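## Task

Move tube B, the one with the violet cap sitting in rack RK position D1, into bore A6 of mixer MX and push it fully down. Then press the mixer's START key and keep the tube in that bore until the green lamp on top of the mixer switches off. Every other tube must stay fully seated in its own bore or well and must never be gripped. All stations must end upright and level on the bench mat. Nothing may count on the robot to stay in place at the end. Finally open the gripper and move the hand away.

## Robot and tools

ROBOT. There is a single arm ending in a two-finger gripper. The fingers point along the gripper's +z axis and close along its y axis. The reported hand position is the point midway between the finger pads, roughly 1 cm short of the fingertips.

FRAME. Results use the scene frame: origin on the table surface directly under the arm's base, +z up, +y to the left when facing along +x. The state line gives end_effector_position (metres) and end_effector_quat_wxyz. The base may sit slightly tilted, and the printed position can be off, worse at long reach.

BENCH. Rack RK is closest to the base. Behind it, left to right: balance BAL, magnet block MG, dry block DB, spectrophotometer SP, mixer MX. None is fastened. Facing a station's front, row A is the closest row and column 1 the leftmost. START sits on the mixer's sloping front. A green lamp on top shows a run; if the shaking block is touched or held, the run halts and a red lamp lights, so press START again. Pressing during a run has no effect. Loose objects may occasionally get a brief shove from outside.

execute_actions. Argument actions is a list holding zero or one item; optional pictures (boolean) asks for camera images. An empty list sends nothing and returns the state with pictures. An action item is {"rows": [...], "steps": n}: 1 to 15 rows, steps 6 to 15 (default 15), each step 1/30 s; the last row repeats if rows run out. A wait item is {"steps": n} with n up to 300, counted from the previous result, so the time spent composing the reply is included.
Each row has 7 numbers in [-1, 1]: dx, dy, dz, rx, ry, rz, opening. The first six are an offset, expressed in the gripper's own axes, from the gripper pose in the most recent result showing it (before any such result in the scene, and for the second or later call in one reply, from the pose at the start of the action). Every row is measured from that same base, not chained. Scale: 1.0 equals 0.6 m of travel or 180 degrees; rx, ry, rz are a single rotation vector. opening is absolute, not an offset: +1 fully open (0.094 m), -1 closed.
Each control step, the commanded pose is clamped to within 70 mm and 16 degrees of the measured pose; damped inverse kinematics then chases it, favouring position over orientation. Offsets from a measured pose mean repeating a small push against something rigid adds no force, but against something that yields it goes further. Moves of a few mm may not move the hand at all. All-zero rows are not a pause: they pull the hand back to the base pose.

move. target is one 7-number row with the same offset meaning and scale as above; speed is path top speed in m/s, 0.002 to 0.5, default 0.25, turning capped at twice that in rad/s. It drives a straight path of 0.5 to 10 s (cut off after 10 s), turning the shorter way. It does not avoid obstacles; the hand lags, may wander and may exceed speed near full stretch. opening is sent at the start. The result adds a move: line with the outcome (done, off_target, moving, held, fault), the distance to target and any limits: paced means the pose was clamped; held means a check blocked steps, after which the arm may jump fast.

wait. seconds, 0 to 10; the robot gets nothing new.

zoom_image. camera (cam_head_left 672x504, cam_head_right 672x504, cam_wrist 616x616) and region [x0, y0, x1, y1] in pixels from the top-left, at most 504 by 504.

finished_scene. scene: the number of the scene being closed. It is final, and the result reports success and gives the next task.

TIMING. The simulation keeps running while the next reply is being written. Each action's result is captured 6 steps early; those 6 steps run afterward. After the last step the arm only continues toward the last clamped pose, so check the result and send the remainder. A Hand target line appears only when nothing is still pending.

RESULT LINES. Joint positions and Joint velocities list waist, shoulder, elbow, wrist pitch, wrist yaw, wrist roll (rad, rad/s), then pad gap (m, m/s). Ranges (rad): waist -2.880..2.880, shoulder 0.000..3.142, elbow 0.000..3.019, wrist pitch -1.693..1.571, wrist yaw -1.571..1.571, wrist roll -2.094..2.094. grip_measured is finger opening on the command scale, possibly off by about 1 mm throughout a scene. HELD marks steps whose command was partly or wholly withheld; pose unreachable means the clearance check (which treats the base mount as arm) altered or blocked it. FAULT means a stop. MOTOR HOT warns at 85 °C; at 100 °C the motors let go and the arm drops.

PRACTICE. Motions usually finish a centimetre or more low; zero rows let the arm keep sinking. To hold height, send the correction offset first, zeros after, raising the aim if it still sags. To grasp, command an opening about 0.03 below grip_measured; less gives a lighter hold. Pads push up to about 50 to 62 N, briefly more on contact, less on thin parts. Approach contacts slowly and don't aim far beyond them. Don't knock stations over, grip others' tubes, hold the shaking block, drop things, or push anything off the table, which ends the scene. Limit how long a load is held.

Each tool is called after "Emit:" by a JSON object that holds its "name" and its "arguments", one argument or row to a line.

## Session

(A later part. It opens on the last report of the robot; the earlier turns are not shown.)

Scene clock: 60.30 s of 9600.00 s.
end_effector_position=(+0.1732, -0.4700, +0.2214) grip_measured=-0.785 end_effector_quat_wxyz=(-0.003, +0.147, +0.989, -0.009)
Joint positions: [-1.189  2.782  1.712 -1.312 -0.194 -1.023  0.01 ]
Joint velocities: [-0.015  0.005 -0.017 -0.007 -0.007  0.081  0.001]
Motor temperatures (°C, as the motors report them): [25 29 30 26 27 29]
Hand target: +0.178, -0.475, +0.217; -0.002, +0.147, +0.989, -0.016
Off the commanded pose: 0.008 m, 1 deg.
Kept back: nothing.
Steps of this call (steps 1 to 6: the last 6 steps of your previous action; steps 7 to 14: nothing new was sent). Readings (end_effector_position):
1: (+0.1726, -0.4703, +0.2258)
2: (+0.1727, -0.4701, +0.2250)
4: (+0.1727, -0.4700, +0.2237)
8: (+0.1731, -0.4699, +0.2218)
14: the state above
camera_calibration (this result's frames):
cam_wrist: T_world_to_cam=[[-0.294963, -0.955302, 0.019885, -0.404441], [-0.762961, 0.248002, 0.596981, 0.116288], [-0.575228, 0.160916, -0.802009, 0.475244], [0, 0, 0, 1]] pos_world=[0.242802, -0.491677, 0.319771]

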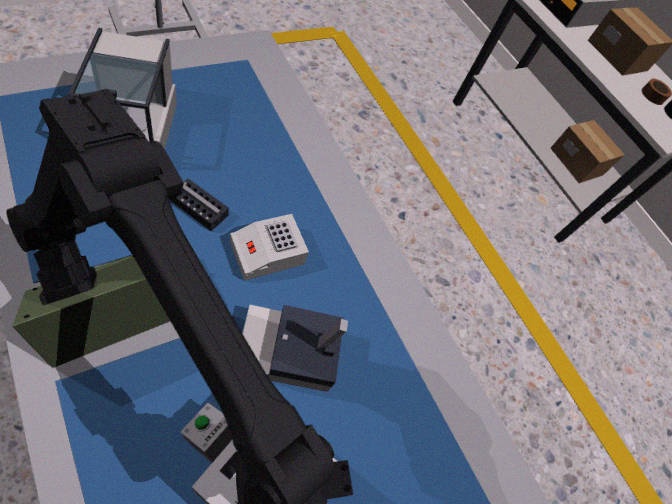

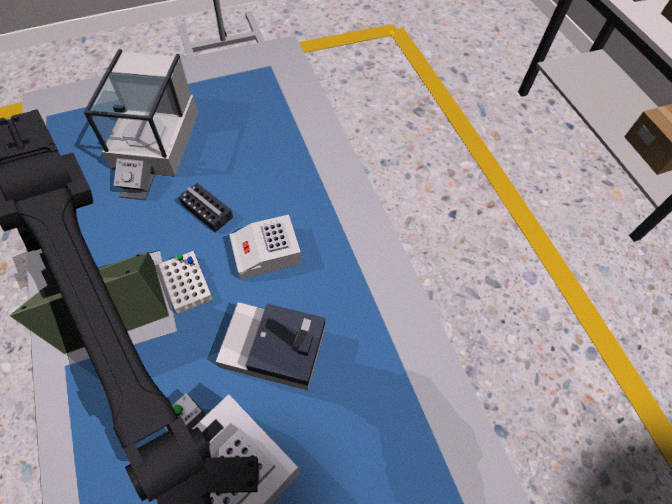

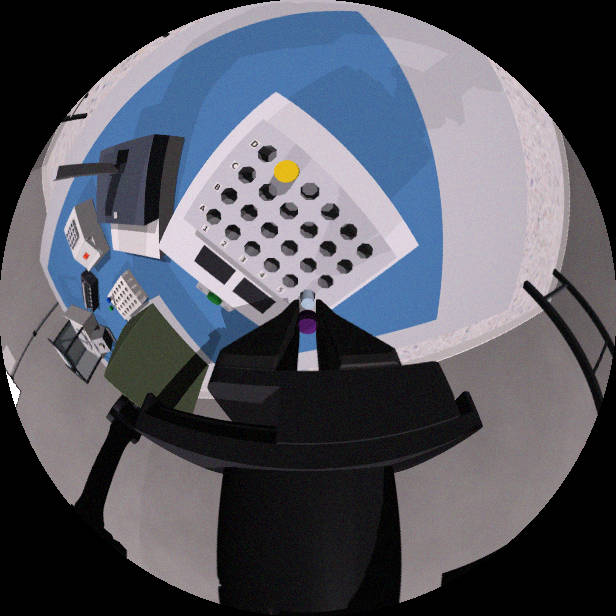

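Emit:
{"name": "execute_actions", "arguments": {
  "actions": [
    {"rows": [[-0.0101, -0.0056, 0.009, 0.0044, -0.0013, 0, -0.81], [-0.0101, -0.0056, 0.0107, 0.0044, -0.0013, 0, -0.81], [-0.0101, -0.0056, 0.0124, 0.0044, -0.0013, 0, -0.81], [-0.0101, -0.0056, 0.0141, 0.0044, -0.0013, 0, -0.81], [-0.0101, -0.0056, 0.0158, 0.0044, -0.0013, 0, -0.81], [-0.0101, -0.0056, 0.0175, 0.0044, -0.0013, 0, -0.81], [-0.0101, -0.0056, 0.0192, 0.0044, -0.0013, 0, -0.81], [-0.0101, -0.0056, 0.0209, 0.0044, -0.0013, 0, -0.81], [-0.0101, -0.0056, 0.0226, 0.0044, -0.0013, 0, -0.81], [-0.0101, -0.0056, 0.0243, 0.0044, -0.0013, 0, -0.81], [-0.0101, -0.0056, 0.026, 0.0044, -0.0013, 0, -0.81], [-0.0101, -0.0056, 0.0277, 0.0044, -0.0013, 0, -0.81], [-0.0101, -0.0056, 0.0294, 0.0044, -0.0013, 0, -0.81], [-0.0101, -0.0056, 0.031, 0.0044, -0.0013, 0, -0.81], [-0.0101, -0.0056, 0.032, 0.0044, -0.0013, 0, -0.81]], "steps": 15}
  ]
}}

Emit:
{"name": "execute_actions", "arguments": {
  "actions": [
    {"steps": 14}
  ],
  "pictures": true
}}

Emit:
{"name": "zoom_image", "arguments": {
  "camera": "cam_wrist",
  "region": [260, 240, 360, 340]
}}

Scene clock: 61.13 s of 9600.00 s.
end_effector_position=(+0.1731, -0.4700, +0.2169) grip_measured=-0.785 end_effector_quat_wxyz=(-0.001, +0.146, +0.989, -0.011)
Joint positions: [-1.188  2.782  1.7   -1.295 -0.196 -1.022  0.01 ]
Joint velocities: [ 0.005 -0.015 -0.046  0.076 -0.007 -0.037 -0.   ]
Motor temperatures (°C, as the motors report them): [25 29 30 26 27 29]
Steps of this call (steps 1 to 16: nothing new was sent; steps 17 to 25: the first 9 steps of this action). Readings (end_effector_position):
17: (+0.1732, -0.4701, +0.2214)
18: (+0.1732, -0.4702, +0.2213)
20: (+0.1732, -0.4702, +0.2205)
24: (+0.1731, -0.4701, +0.2176)
25: the state above

Scene clock: 61.60 s of 9600.00 s.
end_effector_position=(+0.1732, -0.4701, +0.2097) grip_measured=-0.785 end_effector_quat_wxyz=(-0.002, +0.146, +0.989, -0.012)
Joint positions: [-1.185  2.786  1.688 -1.277 -0.197 -1.02   0.01 ]
Joint velocities: [-0.015 -0.015 -0.017  0.002 -0.007  0.007 -0.   ]
Motor temperatures (°C, as the motors report them): [25 29 30 26 27 29]
Hand target: +0.178, -0.475, +0.202; -0.002, +0.147, +0.989, -0.016
Off the commanded pose: 0.010 m, 1 deg.
Kept back: nothing.
Steps of this call (steps 1 to 6: the last 6 steps of your previous action; steps 7 to 14: nothing new was sent). Readings (end_effector_position):
1: (+0.1732, -0.4700, +0.2163)
2: (+0.1734, -0.4700, +0.2157)
4: (+0.1734, -0.4701, +0.2145)
8: (+0.1733, -0.4700, +0.2117)
14: the state above
camera_calibration (this result's frames):
cam_wrist: T_world_to_cam=[[-0.293748, -0.955572, 0.0243853, -0.40555], [-0.764151, 0.250077, 0.594588, 0.125012], [-0.57427, 0.156025, -0.80366, 0.46374], [0, 0, 0, 1]] pos_world=[0.24271, -0.491149, 0.308249]

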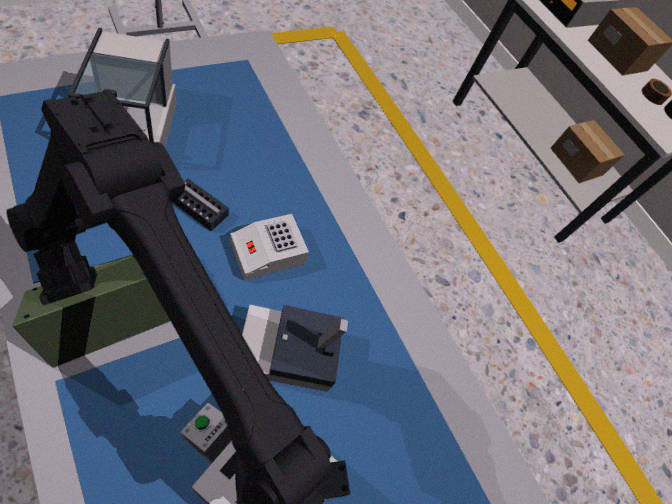

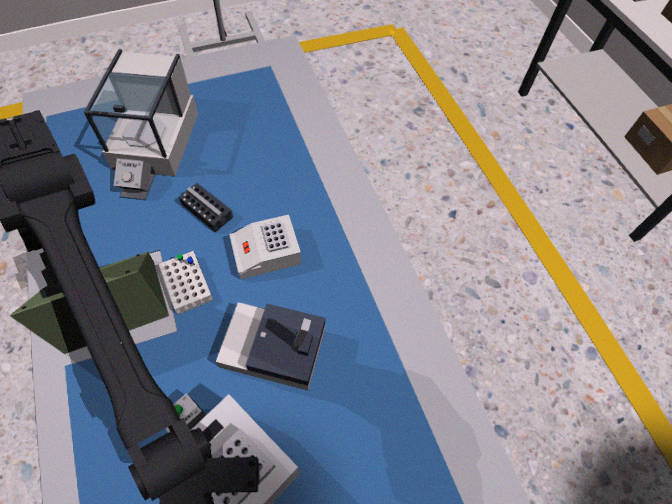

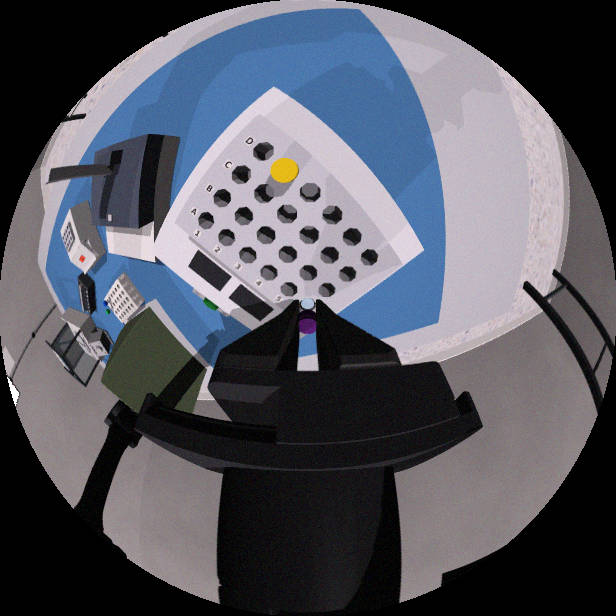

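Region (260, 240, 360, 340) of cam_wrist's 616x616 image, scaled by 5.040, with more detail than that image has.

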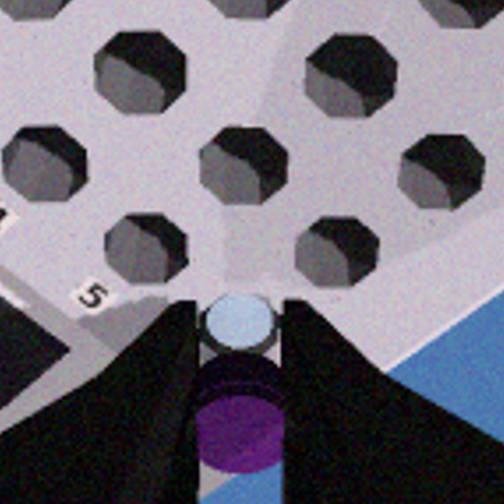

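Emit:
{"name": "execute_actions", "arguments": {
  "actions": [
    {"rows": [[-0.0101, -0.0055, 0.014, 0.0025, -0.0004, 0, -0.81], [-0.0101, -0.0055, 0.0152, 0.0025, -0.0004, 0, -0.81], [-0.0101, -0.0055, 0.0164, 0.0025, -0.0004, 0, -0.81], [-0.0101, -0.0055, 0.0176, 0.0025, -0.0004, 0, -0.81], [-0.0101, -0.0055, 0.0188, 0.0025, -0.0004, 0, -0.81], [-0.0101, -0.0055, 0.020, 0.0025, -0.0004, 0, -0.81], [-0.0101, -0.0055, 0.0212, 0.0025, -0.0004, 0, -0.81], [-0.0101, -0.0055, 0.0224, 0.0025, -0.0004, 0, -0.81], [-0.0101, -0.0055, 0.0236, 0.0025, -0.0004, 0, -0.81], [-0.0101, -0.0055, 0.0248, 0.0025, -0.0004, 0, -0.81], [-0.0101, -0.0055, 0.026, 0.0025, -0.0004, 0, -0.81], [-0.0101, -0.0055, 0.027, 0.0025, -0.0004, 0, -0.81], [-0.0101, -0.0055, 0.028, 0.0025, -0.0004, 0, -0.81]], "steps": 15}
  ]
}}

Emit:
{"name": "execute_actions", "arguments": {
  "actions": [
    {"steps": 14}
  ],
  "pictures": true
}}

Emit:
{"name": "zoom_image", "arguments": {
  "camera": "cam_wrist",
  "region": [260, 240, 360, 340]
}}

Scene clock: 62.37 s of 9600.00 s.
end_effector_position=(+0.1734, -0.4702, +0.2069) grip_measured=-0.785 end_effector_quat_wxyz=(-0.000, +0.146, +0.989, -0.012)
Joint positions: [-1.184  2.788  1.682 -1.268 -0.2   -1.02   0.01 ]
Joint velocities: [ 0.005 -0.005 -0.061  0.066 -0.081 -0.022 -0.   ]
Motor temperatures (°C, as the motors report them): [25 29 30 26 27 29]
Steps of this call (steps 1 to 14: nothing new was sent; steps 15 to 23: the first 9 steps of this action). Readings (end_effector_position):
15: (+0.1733, -0.4700, +0.2097)
16: (+0.1733, -0.4700, +0.2097)
18: (+0.1734, -0.4703, +0.2096)
22: (+0.1733, -0.4703, +0.2076)
23: the state above

Scene clock: 62.83 s of 9600.00 s.
end_effector_position=(+0.1734, -0.4703, +0.2003) grip_measured=-0.785 end_effector_quat_wxyz=(-0.002, +0.146, +0.989, -0.011)
Joint positions: [-1.181  2.795  1.676 -1.258 -0.201 -1.019  0.01 ]
Joint velocities: [ 0.015 -0.005 -0.007 -0.012 -0.007 -0.007 -0.   ]
Motor temperatures (°C, as the motors report them): [25 29 30 26 27 29]
Hand target: +0.178, -0.475, +0.193; -0.001, +0.146, +0.989, -0.016
Off the commanded pose: 0.010 m, 1 deg.
Kept back: nothing.
Steps of this call (steps 1 to 6: the last 6 steps of your previous action; steps 7 to 14: nothing new was sent). Readings (end_effector_position):
1: (+0.1734, -0.4702, +0.2061)
2: (+0.1734, -0.4702, +0.2052)
4: (+0.1734, -0.4703, +0.2033)
8: (+0.1734, -0.4703, +0.2008)
14: the state above
camera_calibration (this result's frames):
cam_wrist: T_world_to_cam=[[-0.292518, -0.955985, 0.0229465, -0.405614], [-0.764655, 0.248249, 0.594706, 0.130003], [-0.574226, 0.156416, -0.803616, 0.45652], [0, 0, 0, 1]] pos_world=[0.242904, -0.491441, 0.298861]

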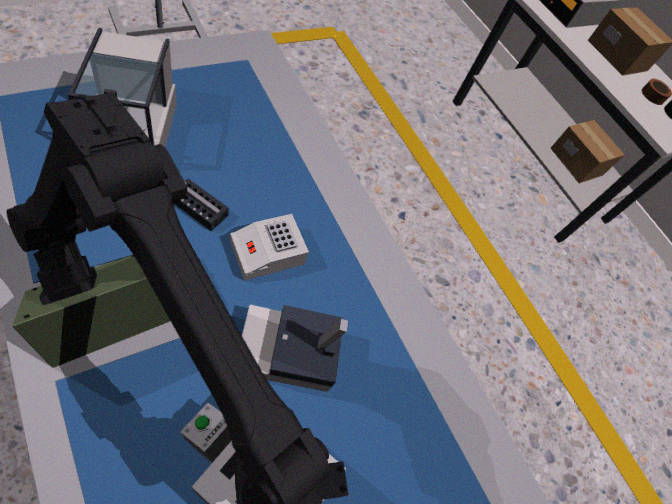

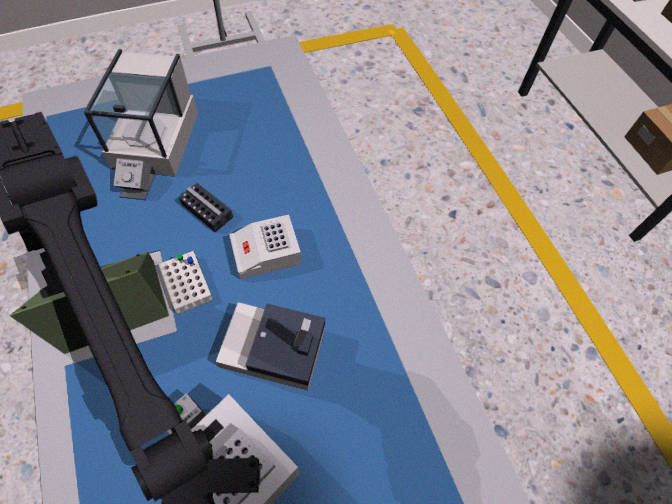

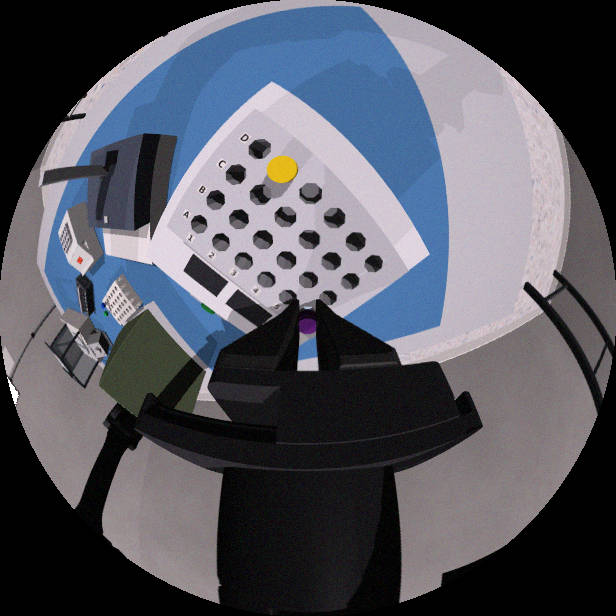

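Region (260, 240, 360, 340) of cam_wrist's 616x616 image, scaled by 5.040, with more detail than that image has.

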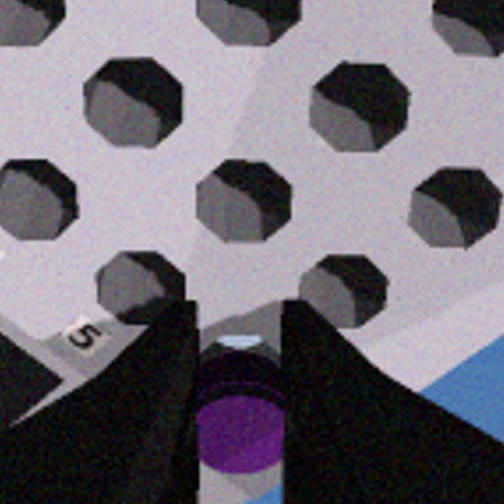

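Emit:
{"name": "execute_actions", "arguments": {
  "actions": []
}}

Scene clock: 63.53 s of 9600.00 s.
end_effector_position=(+0.1734, -0.4703, +0.2003) grip_measured=-0.785 end_effector_quat_wxyz=(-0.002, +0.146, +0.989, -0.011)
Joint positions: [-1.181  2.795  1.676 -1.258 -0.201 -1.019  0.01 ]
Joint velocities: [-0.005 -0.005 -0.012  0.022 -0.095  0.051  0.   ]
Motor temperatures (°C, as the motors report them): [25 29 30 26 27 29]
Hand target: +0.178, -0.475, +0.193; -0.001, +0.146, +0.989, -0.016
Off the commanded pose: 0.010 m, 1 deg.
Kept back: nothing.
Steps of this call (steps 1 to 21: nothing new was sent). Readings (end_effector_position):
1: (+0.1734, -0.4703, +0.2003)
2: (+0.1734, -0.4703, +0.2003)
4: (+0.1734, -0.4703, +0.2003)
8: (+0.1734, -0.4703, +0.2003)
21: the state above
camera_calibration (this result's frames):
cam_wrist: T_world_to_cam=[[-0.292518, -0.955985, 0.0229465, -0.405614], [-0.764655, 0.248249, 0.594706, 0.130003], [-0.574226, 0.156416, -0.803616, 0.45652], [0, 0, 0, 1]] pos_world=[0.242904, -0.491441, 0.298861]

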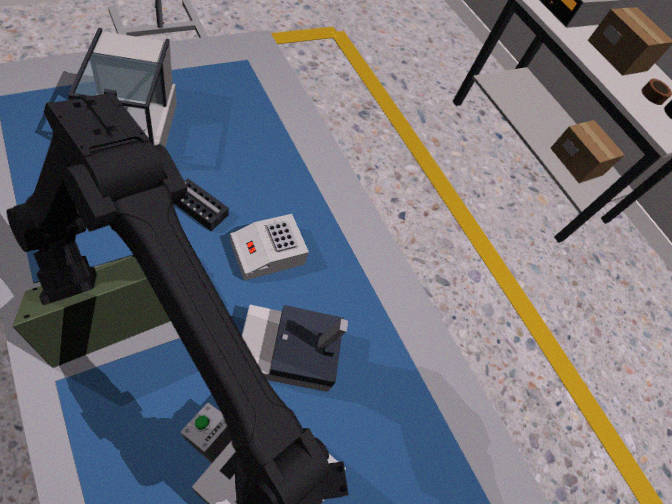

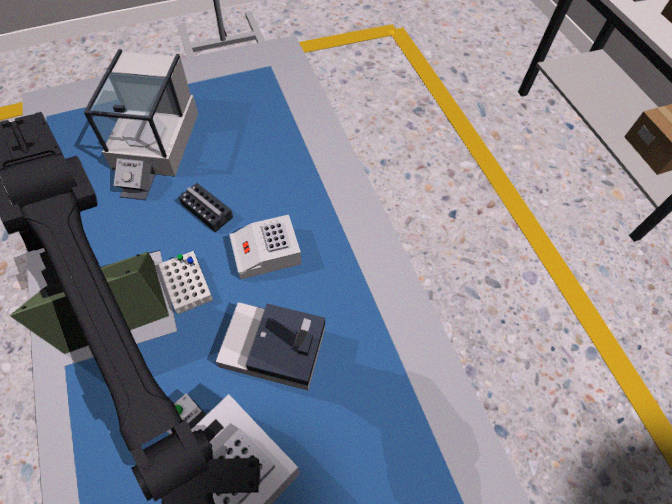

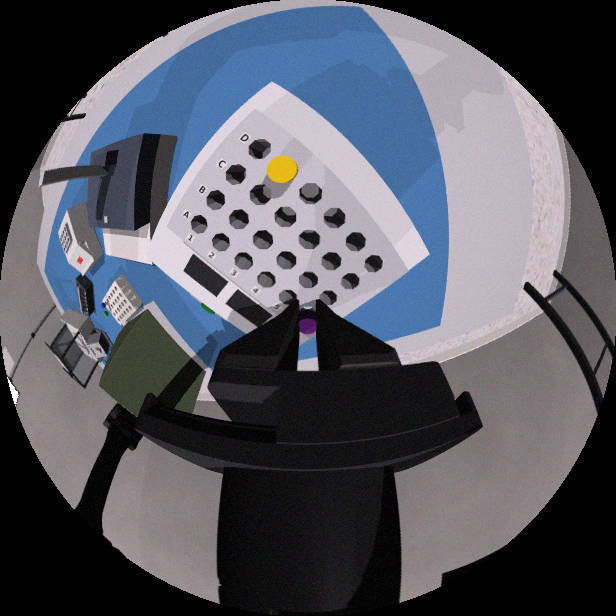

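Emit:
{"name": "execute_actions", "arguments": {
  "actions": [
    {"rows": [[-0.010,-0.0055,0.004,0.004,0,0,-0.55]], "steps": 15}
  ],
  "pictures": true
}}

Scene clock: 64.13 s of 9600.00 s.
end_effector_position=(+0.1734, -0.4703, +0.2003) grip_measured=-0.552 end_effector_quat_wxyz=(-0.002, +0.146, +0.989, -0.011)
Joint positions: [-1.181  2.795  1.676 -1.258 -0.201 -1.019  0.021]
Joint velocities: [-0.005 -0.005 -0.012  0.012  0.022 -0.066 -0.001]
Motor temperatures (°C, as the motors report them): [25 29 30 26 27 29]
Steps of this call (steps 1 to 9: nothing new was sent; steps 10 to 18: the first 9 steps of this action). Readings (end_effector_position):
10: (+0.1734, -0.4703, +0.2003)
11: (+0.1734, -0.4703, +0.2003)
13: (+0.1734, -0.4703, +0.2003)
17: (+0.1734, -0.4703, +0.2003)
18: the state above
camera_calibration (this result's frames):
cam_wrist: T_world_to_cam=[[-0.292518, -0.955985, 0.0229465, -0.405614], [-0.764655, 0.248249, 0.594706, 0.130003], [-0.574226, 0.156416, -0.803616, 0.45652], [0, 0, 0, 1]] pos_world=[0.242904, -0.491441, 0.298861]

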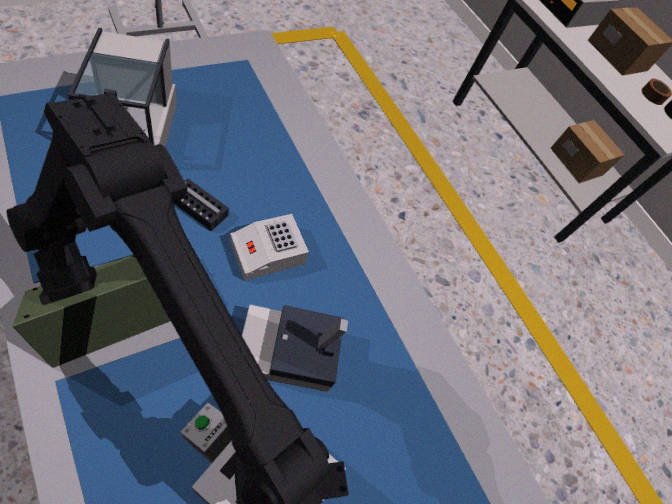

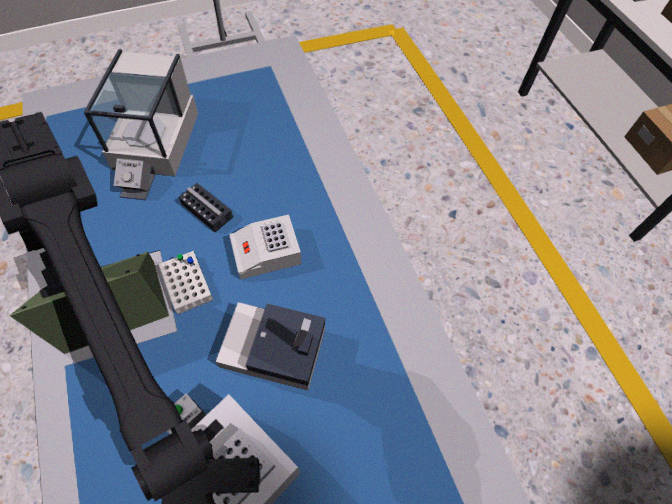

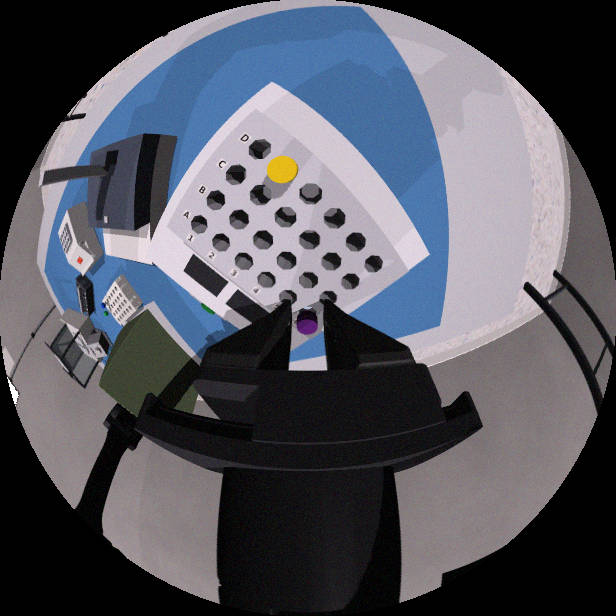

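Emit:
{"name": "execute_actions", "arguments": {
  "actions": [
    {"rows": [[-0.010,-0.0055,-0.005,0.004,0,0,-0.5],[-0.010,-0.0055,-0.012,0.004,0,0,-0.5],[-0.010,-0.0055,-0.018,0.004,0,0,-0.5],[-0.010,-0.0055,-0.024,0.004,0,0,-0.5],[-0.010,-0.0055,-0.030,0.004,0,0,-0.5],[-0.010,-0.0055,-0.036,0.004,0,0,-0.5],[-0.010,-0.0055,-0.042,0.004,0,0,-0.5],[-0.010,-0.0055,-0.048,0.004,0,0,-0.5],[-0.010,-0.0055,-0.054,0.004,0,0,-0.5],[-0.010,-0.0055,-0.060,0.004,0,0,-0.5],[-0.010,-0.0055,-0.065,0.004,0,0,-0.5]], "steps": 15}
  ]
}}

Emit:
{"name": "execute_actions", "arguments": {
  "actions": [
    {"steps": 12}
  ],
  "pictures": true
}}

Scene clock: 64.90 s of 9600.00 s.
end_effector_position=(+0.1703, -0.4631, +0.2007) grip_measured=-0.502 end_effector_quat_wxyz=(-0.011, +0.149, +0.989, +0.002)
Joint positions: [-1.181  2.795  1.677 -1.291 -0.193 -1.019  0.023]
Joint velocities: [-0.005  0.005  0.042 -0.203  0.037 -0.007  0.001]
Motor temperatures (°C, as the motors report them): [25 29 30 26 27 29]
Off your previous action's commanded pose: 0.007 m, 1 deg at its last step (step 6 of this call).
Steps of this call (steps 1 to 6: the last 6 steps of your previous action; steps 7 to 14: nothing new was sent; steps 15 to 23: the first 9 steps of this action). Readings (end_effector_position):
15: (+0.1734, -0.4703, +0.2003)
16: (+0.1734, -0.4703, +0.2003)
18: (+0.1731, -0.4700, +0.2003)
22: (+0.1709, -0.4646, +0.2004)
23: the state above

Scene clock: 65.30 s of 9600.00 s.
end_effector_position=(+0.1709, -0.4626, +0.2076) grip_measured=-0.501 end_effector_quat_wxyz=(-0.015, +0.150, +0.989, +0.006)
Joint positions: [-1.181  2.795  1.696 -1.32  -0.189 -1.019  0.023]
Joint velocities: [-0.005 -0.005 -0.002  0.012  0.037 -0.051 -0.   ]
Motor temperatures (°C, as the motors report them): [25 29 30 26 27 29]
Hand target: +0.178, -0.473, +0.239; -0.003, +0.146, +0.989, -0.018
Off the commanded pose: 0.035 m, 3 deg.
Kept back: nothing.
Steps of this call (steps 1 to 6: the last 6 steps of your previous action; steps 7 to 12: nothing new was sent). Readings (end_effector_position):
1: (+0.1700, -0.4627, +0.2016)
2: (+0.1700, -0.4627, +0.2028)
4: (+0.1704, -0.4627, +0.2053)
8: (+0.1709, -0.4627, +0.2076)
12: the state above
camera_calibration (this result's frames):
cam_wrist: T_world_to_cam=[[-0.300833, -0.95366, -0.00573257, -0.390705], [-0.748968, 0.232533, 0.620463, 0.106479], [-0.590378, 0.190949, -0.784215, 0.474418], [0, 0, 0, 1]] pos_world=[0.242299, -0.487949, 0.30374]

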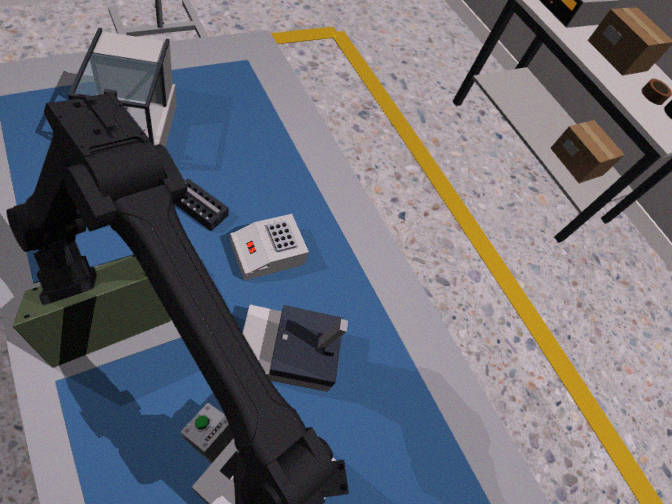

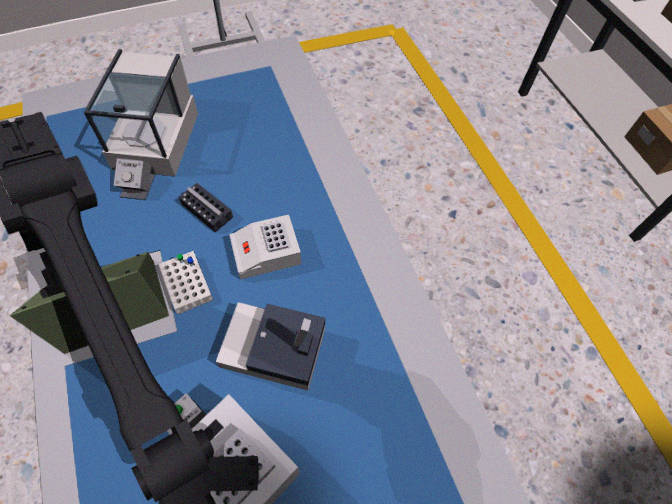

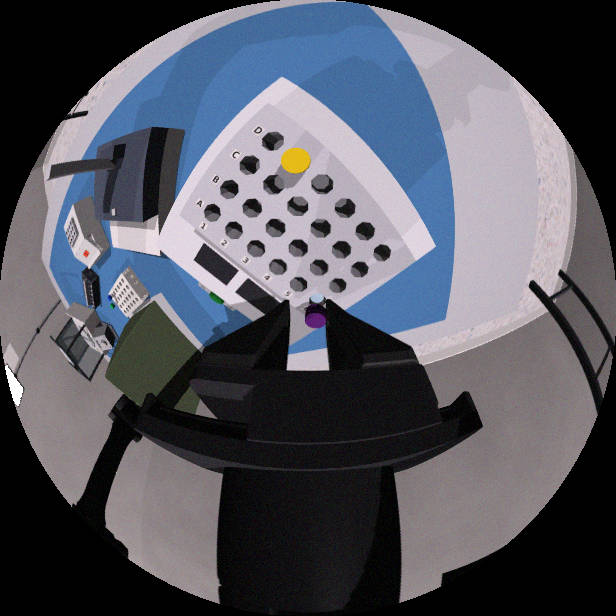

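Emit:
{"name": "execute_actions", "arguments": {
  "actions": [
    {"rows": [[-0.016,-0.014,-0.052,0.012,0,0,-0.2],[-0.016,-0.014,-0.052,0.012,0,0,-0.2],[-0.016,-0.014,-0.052,0.012,0,0,-0.2],[-0.016,-0.014,-0.052,0.012,0,0,-0.2],[-0.016,-0.014,-0.058,0.012,0,0,-0.2],[-0.016,-0.014,-0.064,0.012,0,0,-0.2],[-0.016,-0.014,-0.070,0.012,0,0,-0.2],[-0.016,-0.014,-0.076,0.012,0,0,-0.2],[-0.016,-0.014,-0.082,0.012,0,0,-0.2],[-0.016,-0.014,-0.088,0.012,0,0,-0.2],[-0.016,-0.014,-0.094,0.012,0,0,-0.2]], "steps": 15}
  ]
}}

Emit:
{"name": "execute_actions", "arguments": {
  "actions": [
    {"steps": 12}
  ],
  "pictures": true
}}

Scene clock: 65.90 s of 9600.00 s.
end_effector_position=(+0.1696, -0.4609, +0.2201) grip_measured=-0.202 end_effector_quat_wxyz=(-0.029, +0.152, +0.988, +0.011)
Joint positions: [-1.181  2.795  1.73  -1.375 -0.168 -1.019  0.038]
Joint velocities: [-0.015 -0.005  0.173 -0.266  0.022 -0.007 -0.   ]
Motor temperatures (°C, as the motors report them): [25 29 30 26 27 29]
Steps of this call (steps 1 to 9: nothing new was sent; steps 10 to 18: the first 9 steps of this action). Readings (end_effector_position):
10: (+0.1697, -0.4625, +0.2085)
11: (+0.1686, -0.4614, +0.2094)
13: (+0.1684, -0.4609, +0.2117)
17: (+0.1692, -0.4609, +0.2180)
18: the state above

Scene clock: 66.30 s of 9600.00 s.
end_effector_position=(+0.1728, -0.4637, +0.2338) grip_measured=-0.202 end_effector_quat_wxyz=(-0.030, +0.151, +0.988, +0.010)
Joint positions: [-1.181  2.795  1.768 -1.411 -0.165 -1.019  0.038]
Joint velocities: [-0.034 -0.005  0.002 -0.012 -0.037  0.022  0.   ]
Motor temperatures (°C, as the motors report them): [25 29 30 26 27 29]
Hand target: +0.178, -0.473, +0.264; -0.018, +0.150, +0.988, -0.014
Off the commanded pose: 0.032 m, 3 deg.
Kept back: nothing.
Steps of this call (steps 1 to 6: the last 6 steps of your previous action; steps 7 to 12: nothing new was sent). Readings (end_effector_position):
1: (+0.1699, -0.4609, +0.2224)
2: (+0.1704, -0.4613, +0.2251)
4: (+0.1716, -0.4622, +0.2297)
8: (+0.1730, -0.4641, +0.2338)
12: the state above
camera_calibration (this result's frames):
cam_wrist: T_world_to_cam=[[-0.304325, -0.952517, -0.00984165, -0.388927], [-0.730826, 0.226844, 0.643767, 0.0807389], [-0.610966, 0.203107, -0.765159, 0.501061], [0, 0, 0, 1]] pos_world=[0.246778, -0.490543, 0.327587]

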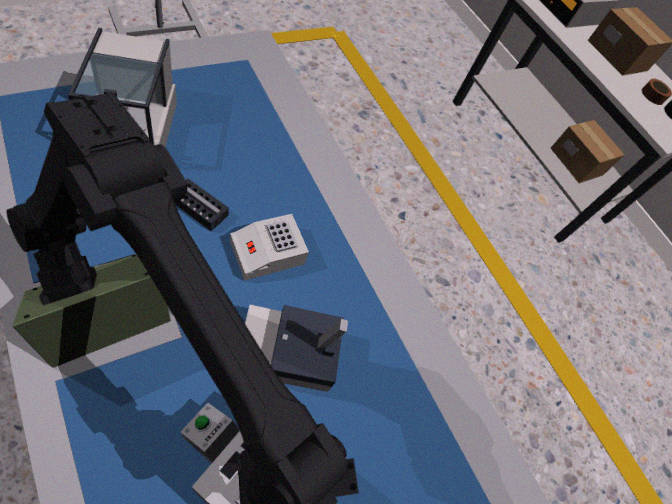

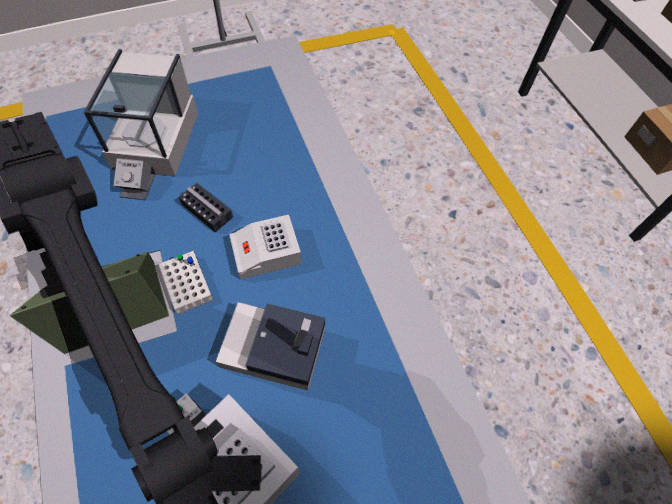

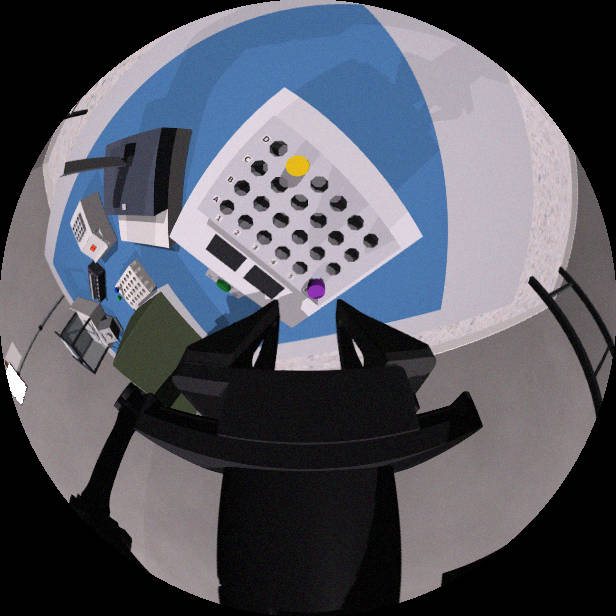

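Emit:
{"name": "zoom_image", "arguments": {
  "camera": "cam_wrist",
  "region": [190, 130, 400, 330]
}}

Region (190, 130, 400, 330) of cam_wrist's 616x616 image, scaled by 2.400, with more detail than that image has; it fills the top 480 rows of this view, and the rest is white.

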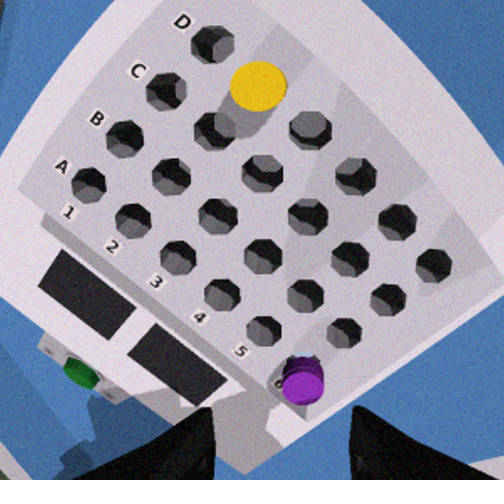

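Emit:
{"name": "execute_actions", "arguments": {
  "actions": [
    {"rows": [[-0.010,-0.014,-0.040,0.013,-0.012,0,-1],[-0.009,-0.015,-0.030,0.013,-0.016,0,-1],[-0.008,-0.0155,-0.020,0.0137,-0.020,-0.003,-1],[-0.007,-0.0155,-0.012,0.0137,-0.0207,-0.003,-1],[-0.007,-0.0155,-0.006,0.0137,-0.0207,-0.003,-1],[-0.007,-0.0155,0.0,0.0137,-0.0207,-0.003,-1],[-0.007,-0.0155,0.004,0.0137,-0.0207,-0.003,-1],[-0.007,-0.0155,0.008,0.0137,-0.0207,-0.003,-1],[-0.007,-0.0155,0.012,0.0137,-0.0207,-0.003,-1],[-0.007,-0.0155,0.016,0.0137,-0.0207,-0.003,-1]], "steps": 15}
  ]
}}

Emit:
{"name": "execute_actions", "arguments": {
  "actions": [
    {"steps": 12}
  ],
  "pictures": true
}}

Scene clock: 69.30 s of 9600.00 s.
end_effector_position=(+0.1742, -0.4673, +0.2188) grip_measured=-0.986 end_effector_quat_wxyz=(-0.014, +0.149, +0.989, +0.000)
Joint positions: [-1.181  2.794  1.727 -1.341 -0.186 -1.019  0.001]
Joint velocities: [ 0.005  0.005 -0.232  0.168  0.007 -0.081  0.   ]
Motor temperatures (°C, as the motors report them): [25 29 31 26 27 29]
Steps of this call (steps 1 to 81: nothing new was sent; steps 82 to 90: the first 9 steps of this action). Readings (end_effector_position):
82: (+0.1729, -0.4637, +0.2338)
83: (+0.1735, -0.4638, +0.2338)
85: (+0.1758, -0.4665, +0.2318)
89: (+0.1750, -0.4681, +0.2217)
90: the state above

Scene clock: 69.70 s of 9600.00 s.
end_effector_position=(+0.1731, -0.4669, +0.2132) grip_measured=-0.987 end_effector_quat_wxyz=(-0.013, +0.148, +0.989, -0.001)
Joint positions: [-1.181  2.794  1.711 -1.322 -0.188 -1.019  0.001]
Joint velocities: [-0.005 -0.005  0.002  0.007 -0.081  0.007  0.   ]
Motor temperatures (°C, as the motors report them): [25 29 31 26 27 29]
Hand target: +0.173, -0.474, +0.224; -0.001, +0.147, +0.989, -0.017
Off the commanded pose: 0.013 m, 2 deg.
Kept back: nothing.
Steps of this call (steps 1 to 6: the last 6 steps of your previous action; steps 7 to 12: nothing new was sent). Readings (end_effector_position):
1: (+0.1736, -0.4666, +0.2164)
2: (+0.1730, -0.4660, +0.2144)
4: (+0.1728, -0.4659, +0.2132)
8: (+0.1731, -0.4668, +0.2132)
12: the state above
camera_calibration (this result's frames):
cam_wrist: T_world_to_cam=[[-0.298065, -0.954528, 0.00584257, -0.397439], [-0.751523, 0.238439, 0.61511, 0.110108], [-0.588532, 0.178952, -0.78842, 0.475898], [0, 0, 0, 1]] pos_world=[0.244367, -0.490784, 0.309801]

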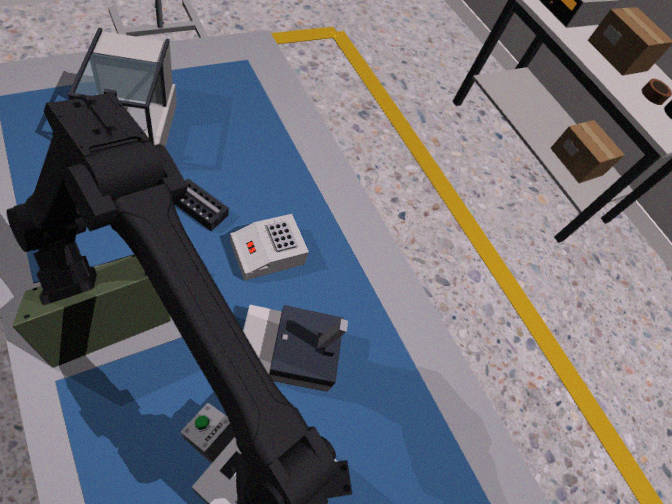

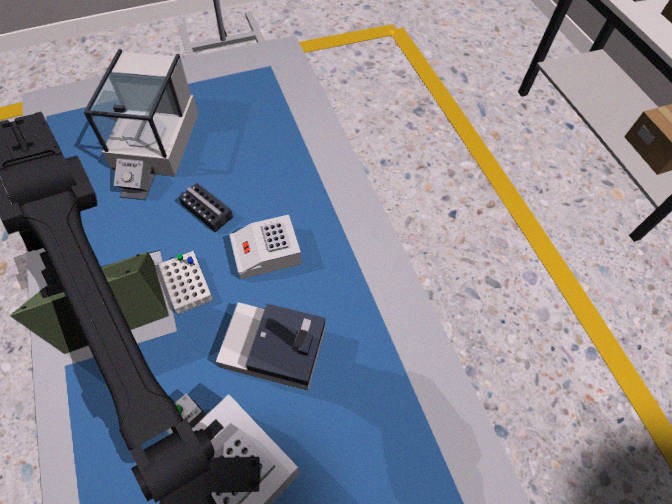

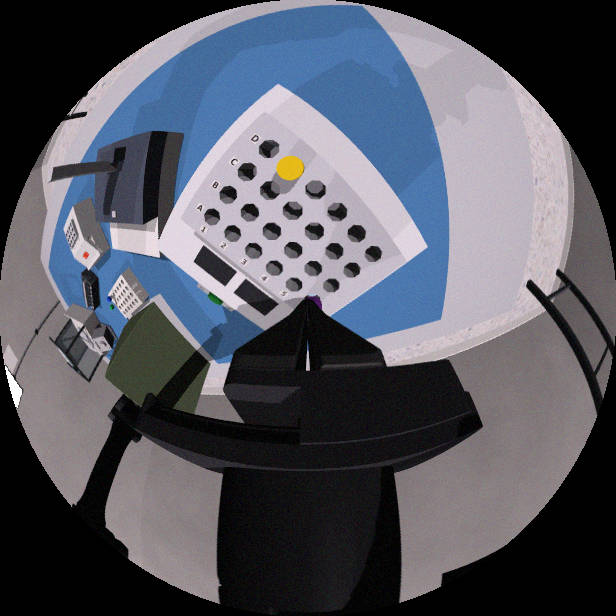

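Emit:
{"name": "zoom_image", "arguments": {
  "camera": "cam_wrist",
  "region": [260, 260, 360, 340]
}}

Region (260, 260, 360, 340) of cam_wrist's 616x616 image, scaled by 5.040, with more detail than that image has; it fills the top 403 rows of this view, and the rest is white.

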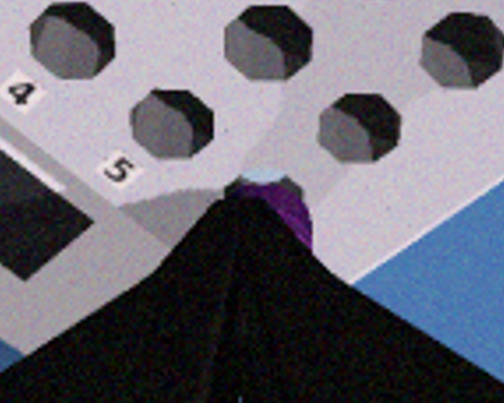

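Emit:
{"name": "execute_actions", "arguments": {
  "actions": [
    {"rows": [[-0.0035,-0.011,-0.016,0.009,-0.008,0,-1],[-0.0035,-0.011,-0.014,0.009,-0.008,0,-1],[-0.0035,-0.011,-0.012,0.009,-0.008,0,-1],[-0.0035,-0.011,-0.010,0.009,-0.008,0,-1],[-0.0035,-0.011,-0.008,0.009,-0.008,0,-1],[-0.0035,-0.011,-0.006,0.009,-0.008,0,-1],[-0.0035,-0.011,-0.004,0.009,-0.008,0,-1],[-0.0035,-0.011,-0.002,0.009,-0.008,0,-1],[-0.0035,-0.011,0.0,0.009,-0.008,0,-1],[-0.0035,-0.011,0.002,0.009,-0.008,0,-1],[-0.0035,-0.011,0.004,0.009,-0.008,0,-1]], "steps": 15}
  ]
}}

Emit:
{"name": "execute_actions", "arguments": {
  "actions": [
    {"steps": 10}
  ],
  "pictures": true
}}

Scene clock: 70.70 s of 9600.00 s.
end_effector_position=(+0.1734, -0.4687, +0.2122) grip_measured=-0.987 end_effector_quat_wxyz=(-0.011, +0.148, +0.989, -0.005)
Joint positions: [-1.181  2.794  1.709 -1.311 -0.188 -1.019  0.001]
Joint velocities: [-0.005 -0.015  0.012  0.051  0.007  0.007 -0.   ]
Motor temperatures (°C, as the motors report them): [25 29 31 26 27 29]
Steps of this call (steps 1 to 21: nothing new was sent; steps 22 to 30: the first 9 steps of this action). Readings (end_effector_position):
22: (+0.1731, -0.4669, +0.2132)
23: (+0.1732, -0.4670, +0.2132)
25: (+0.1734, -0.4677, +0.2132)
29: (+0.1734, -0.4685, +0.2123)
30: the state above

Scene clock: 71.03 s of 9600.00 s.
end_effector_position=(+0.1735, -0.4693, +0.2120) grip_measured=-0.987 end_effector_quat_wxyz=(-0.010, +0.147, +0.989, -0.007)
Joint positions: [-1.181  2.793  1.705 -1.304 -0.188 -1.019  0.001]
Joint velocities: [-0.005  0.005 -0.012 -0.002 -0.007  0.066  0.   ]
Motor temperatures (°C, as the motors report them): [25 29 31 26 27 29]
Hand target: +0.173, -0.474, +0.211; -0.003, +0.148, +0.989, -0.016
Off the commanded pose: 0.005 m, 1 deg.
Kept back: nothing.
Steps of this call (steps 1 to 6: the last 6 steps of your previous action; steps 7 to 10: nothing new was sent). Readings (end_effector_position):
1: (+0.1734, -0.4689, +0.2121)
2: (+0.1734, -0.4690, +0.2120)
4: (+0.1735, -0.4693, +0.2120)
8: (+0.1735, -0.4693, +0.2120)
10: the state above
camera_calibration (this result's frames):
cam_wrist: T_world_to_cam=[[-0.29534, -0.955237, 0.0172357, -0.402852], [-0.754302, 0.244211, 0.609417, 0.1161], [-0.586346, 0.166984, -0.792663, 0.470493], [0, 0, 0, 1]] pos_world=[0.244468, -0.491737, 0.309132]

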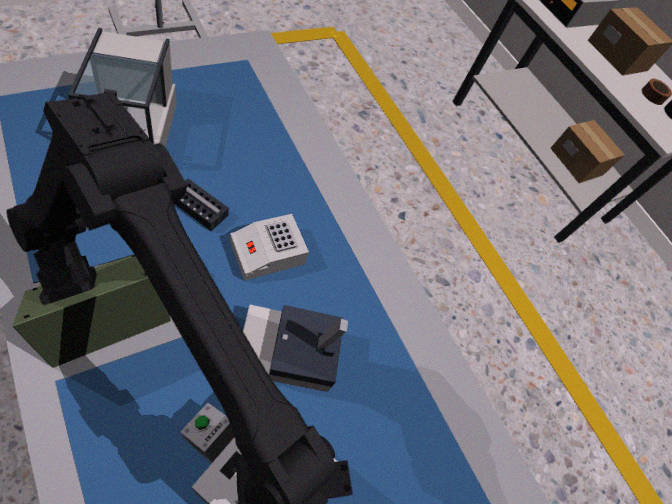

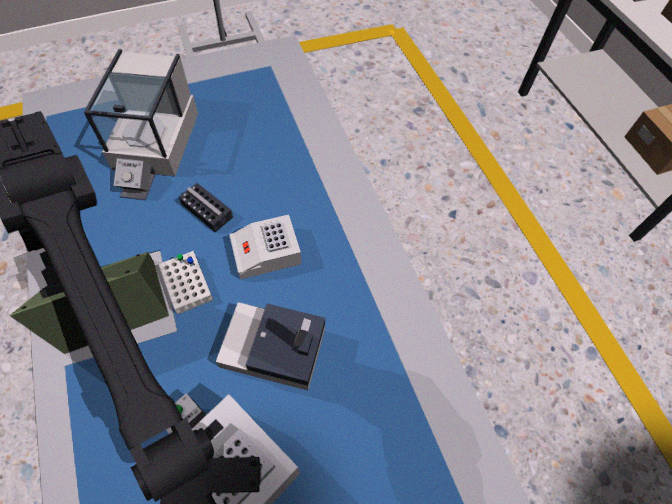

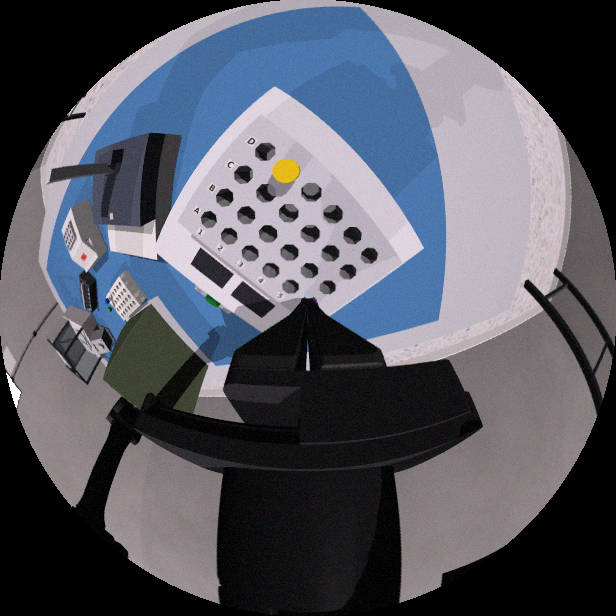

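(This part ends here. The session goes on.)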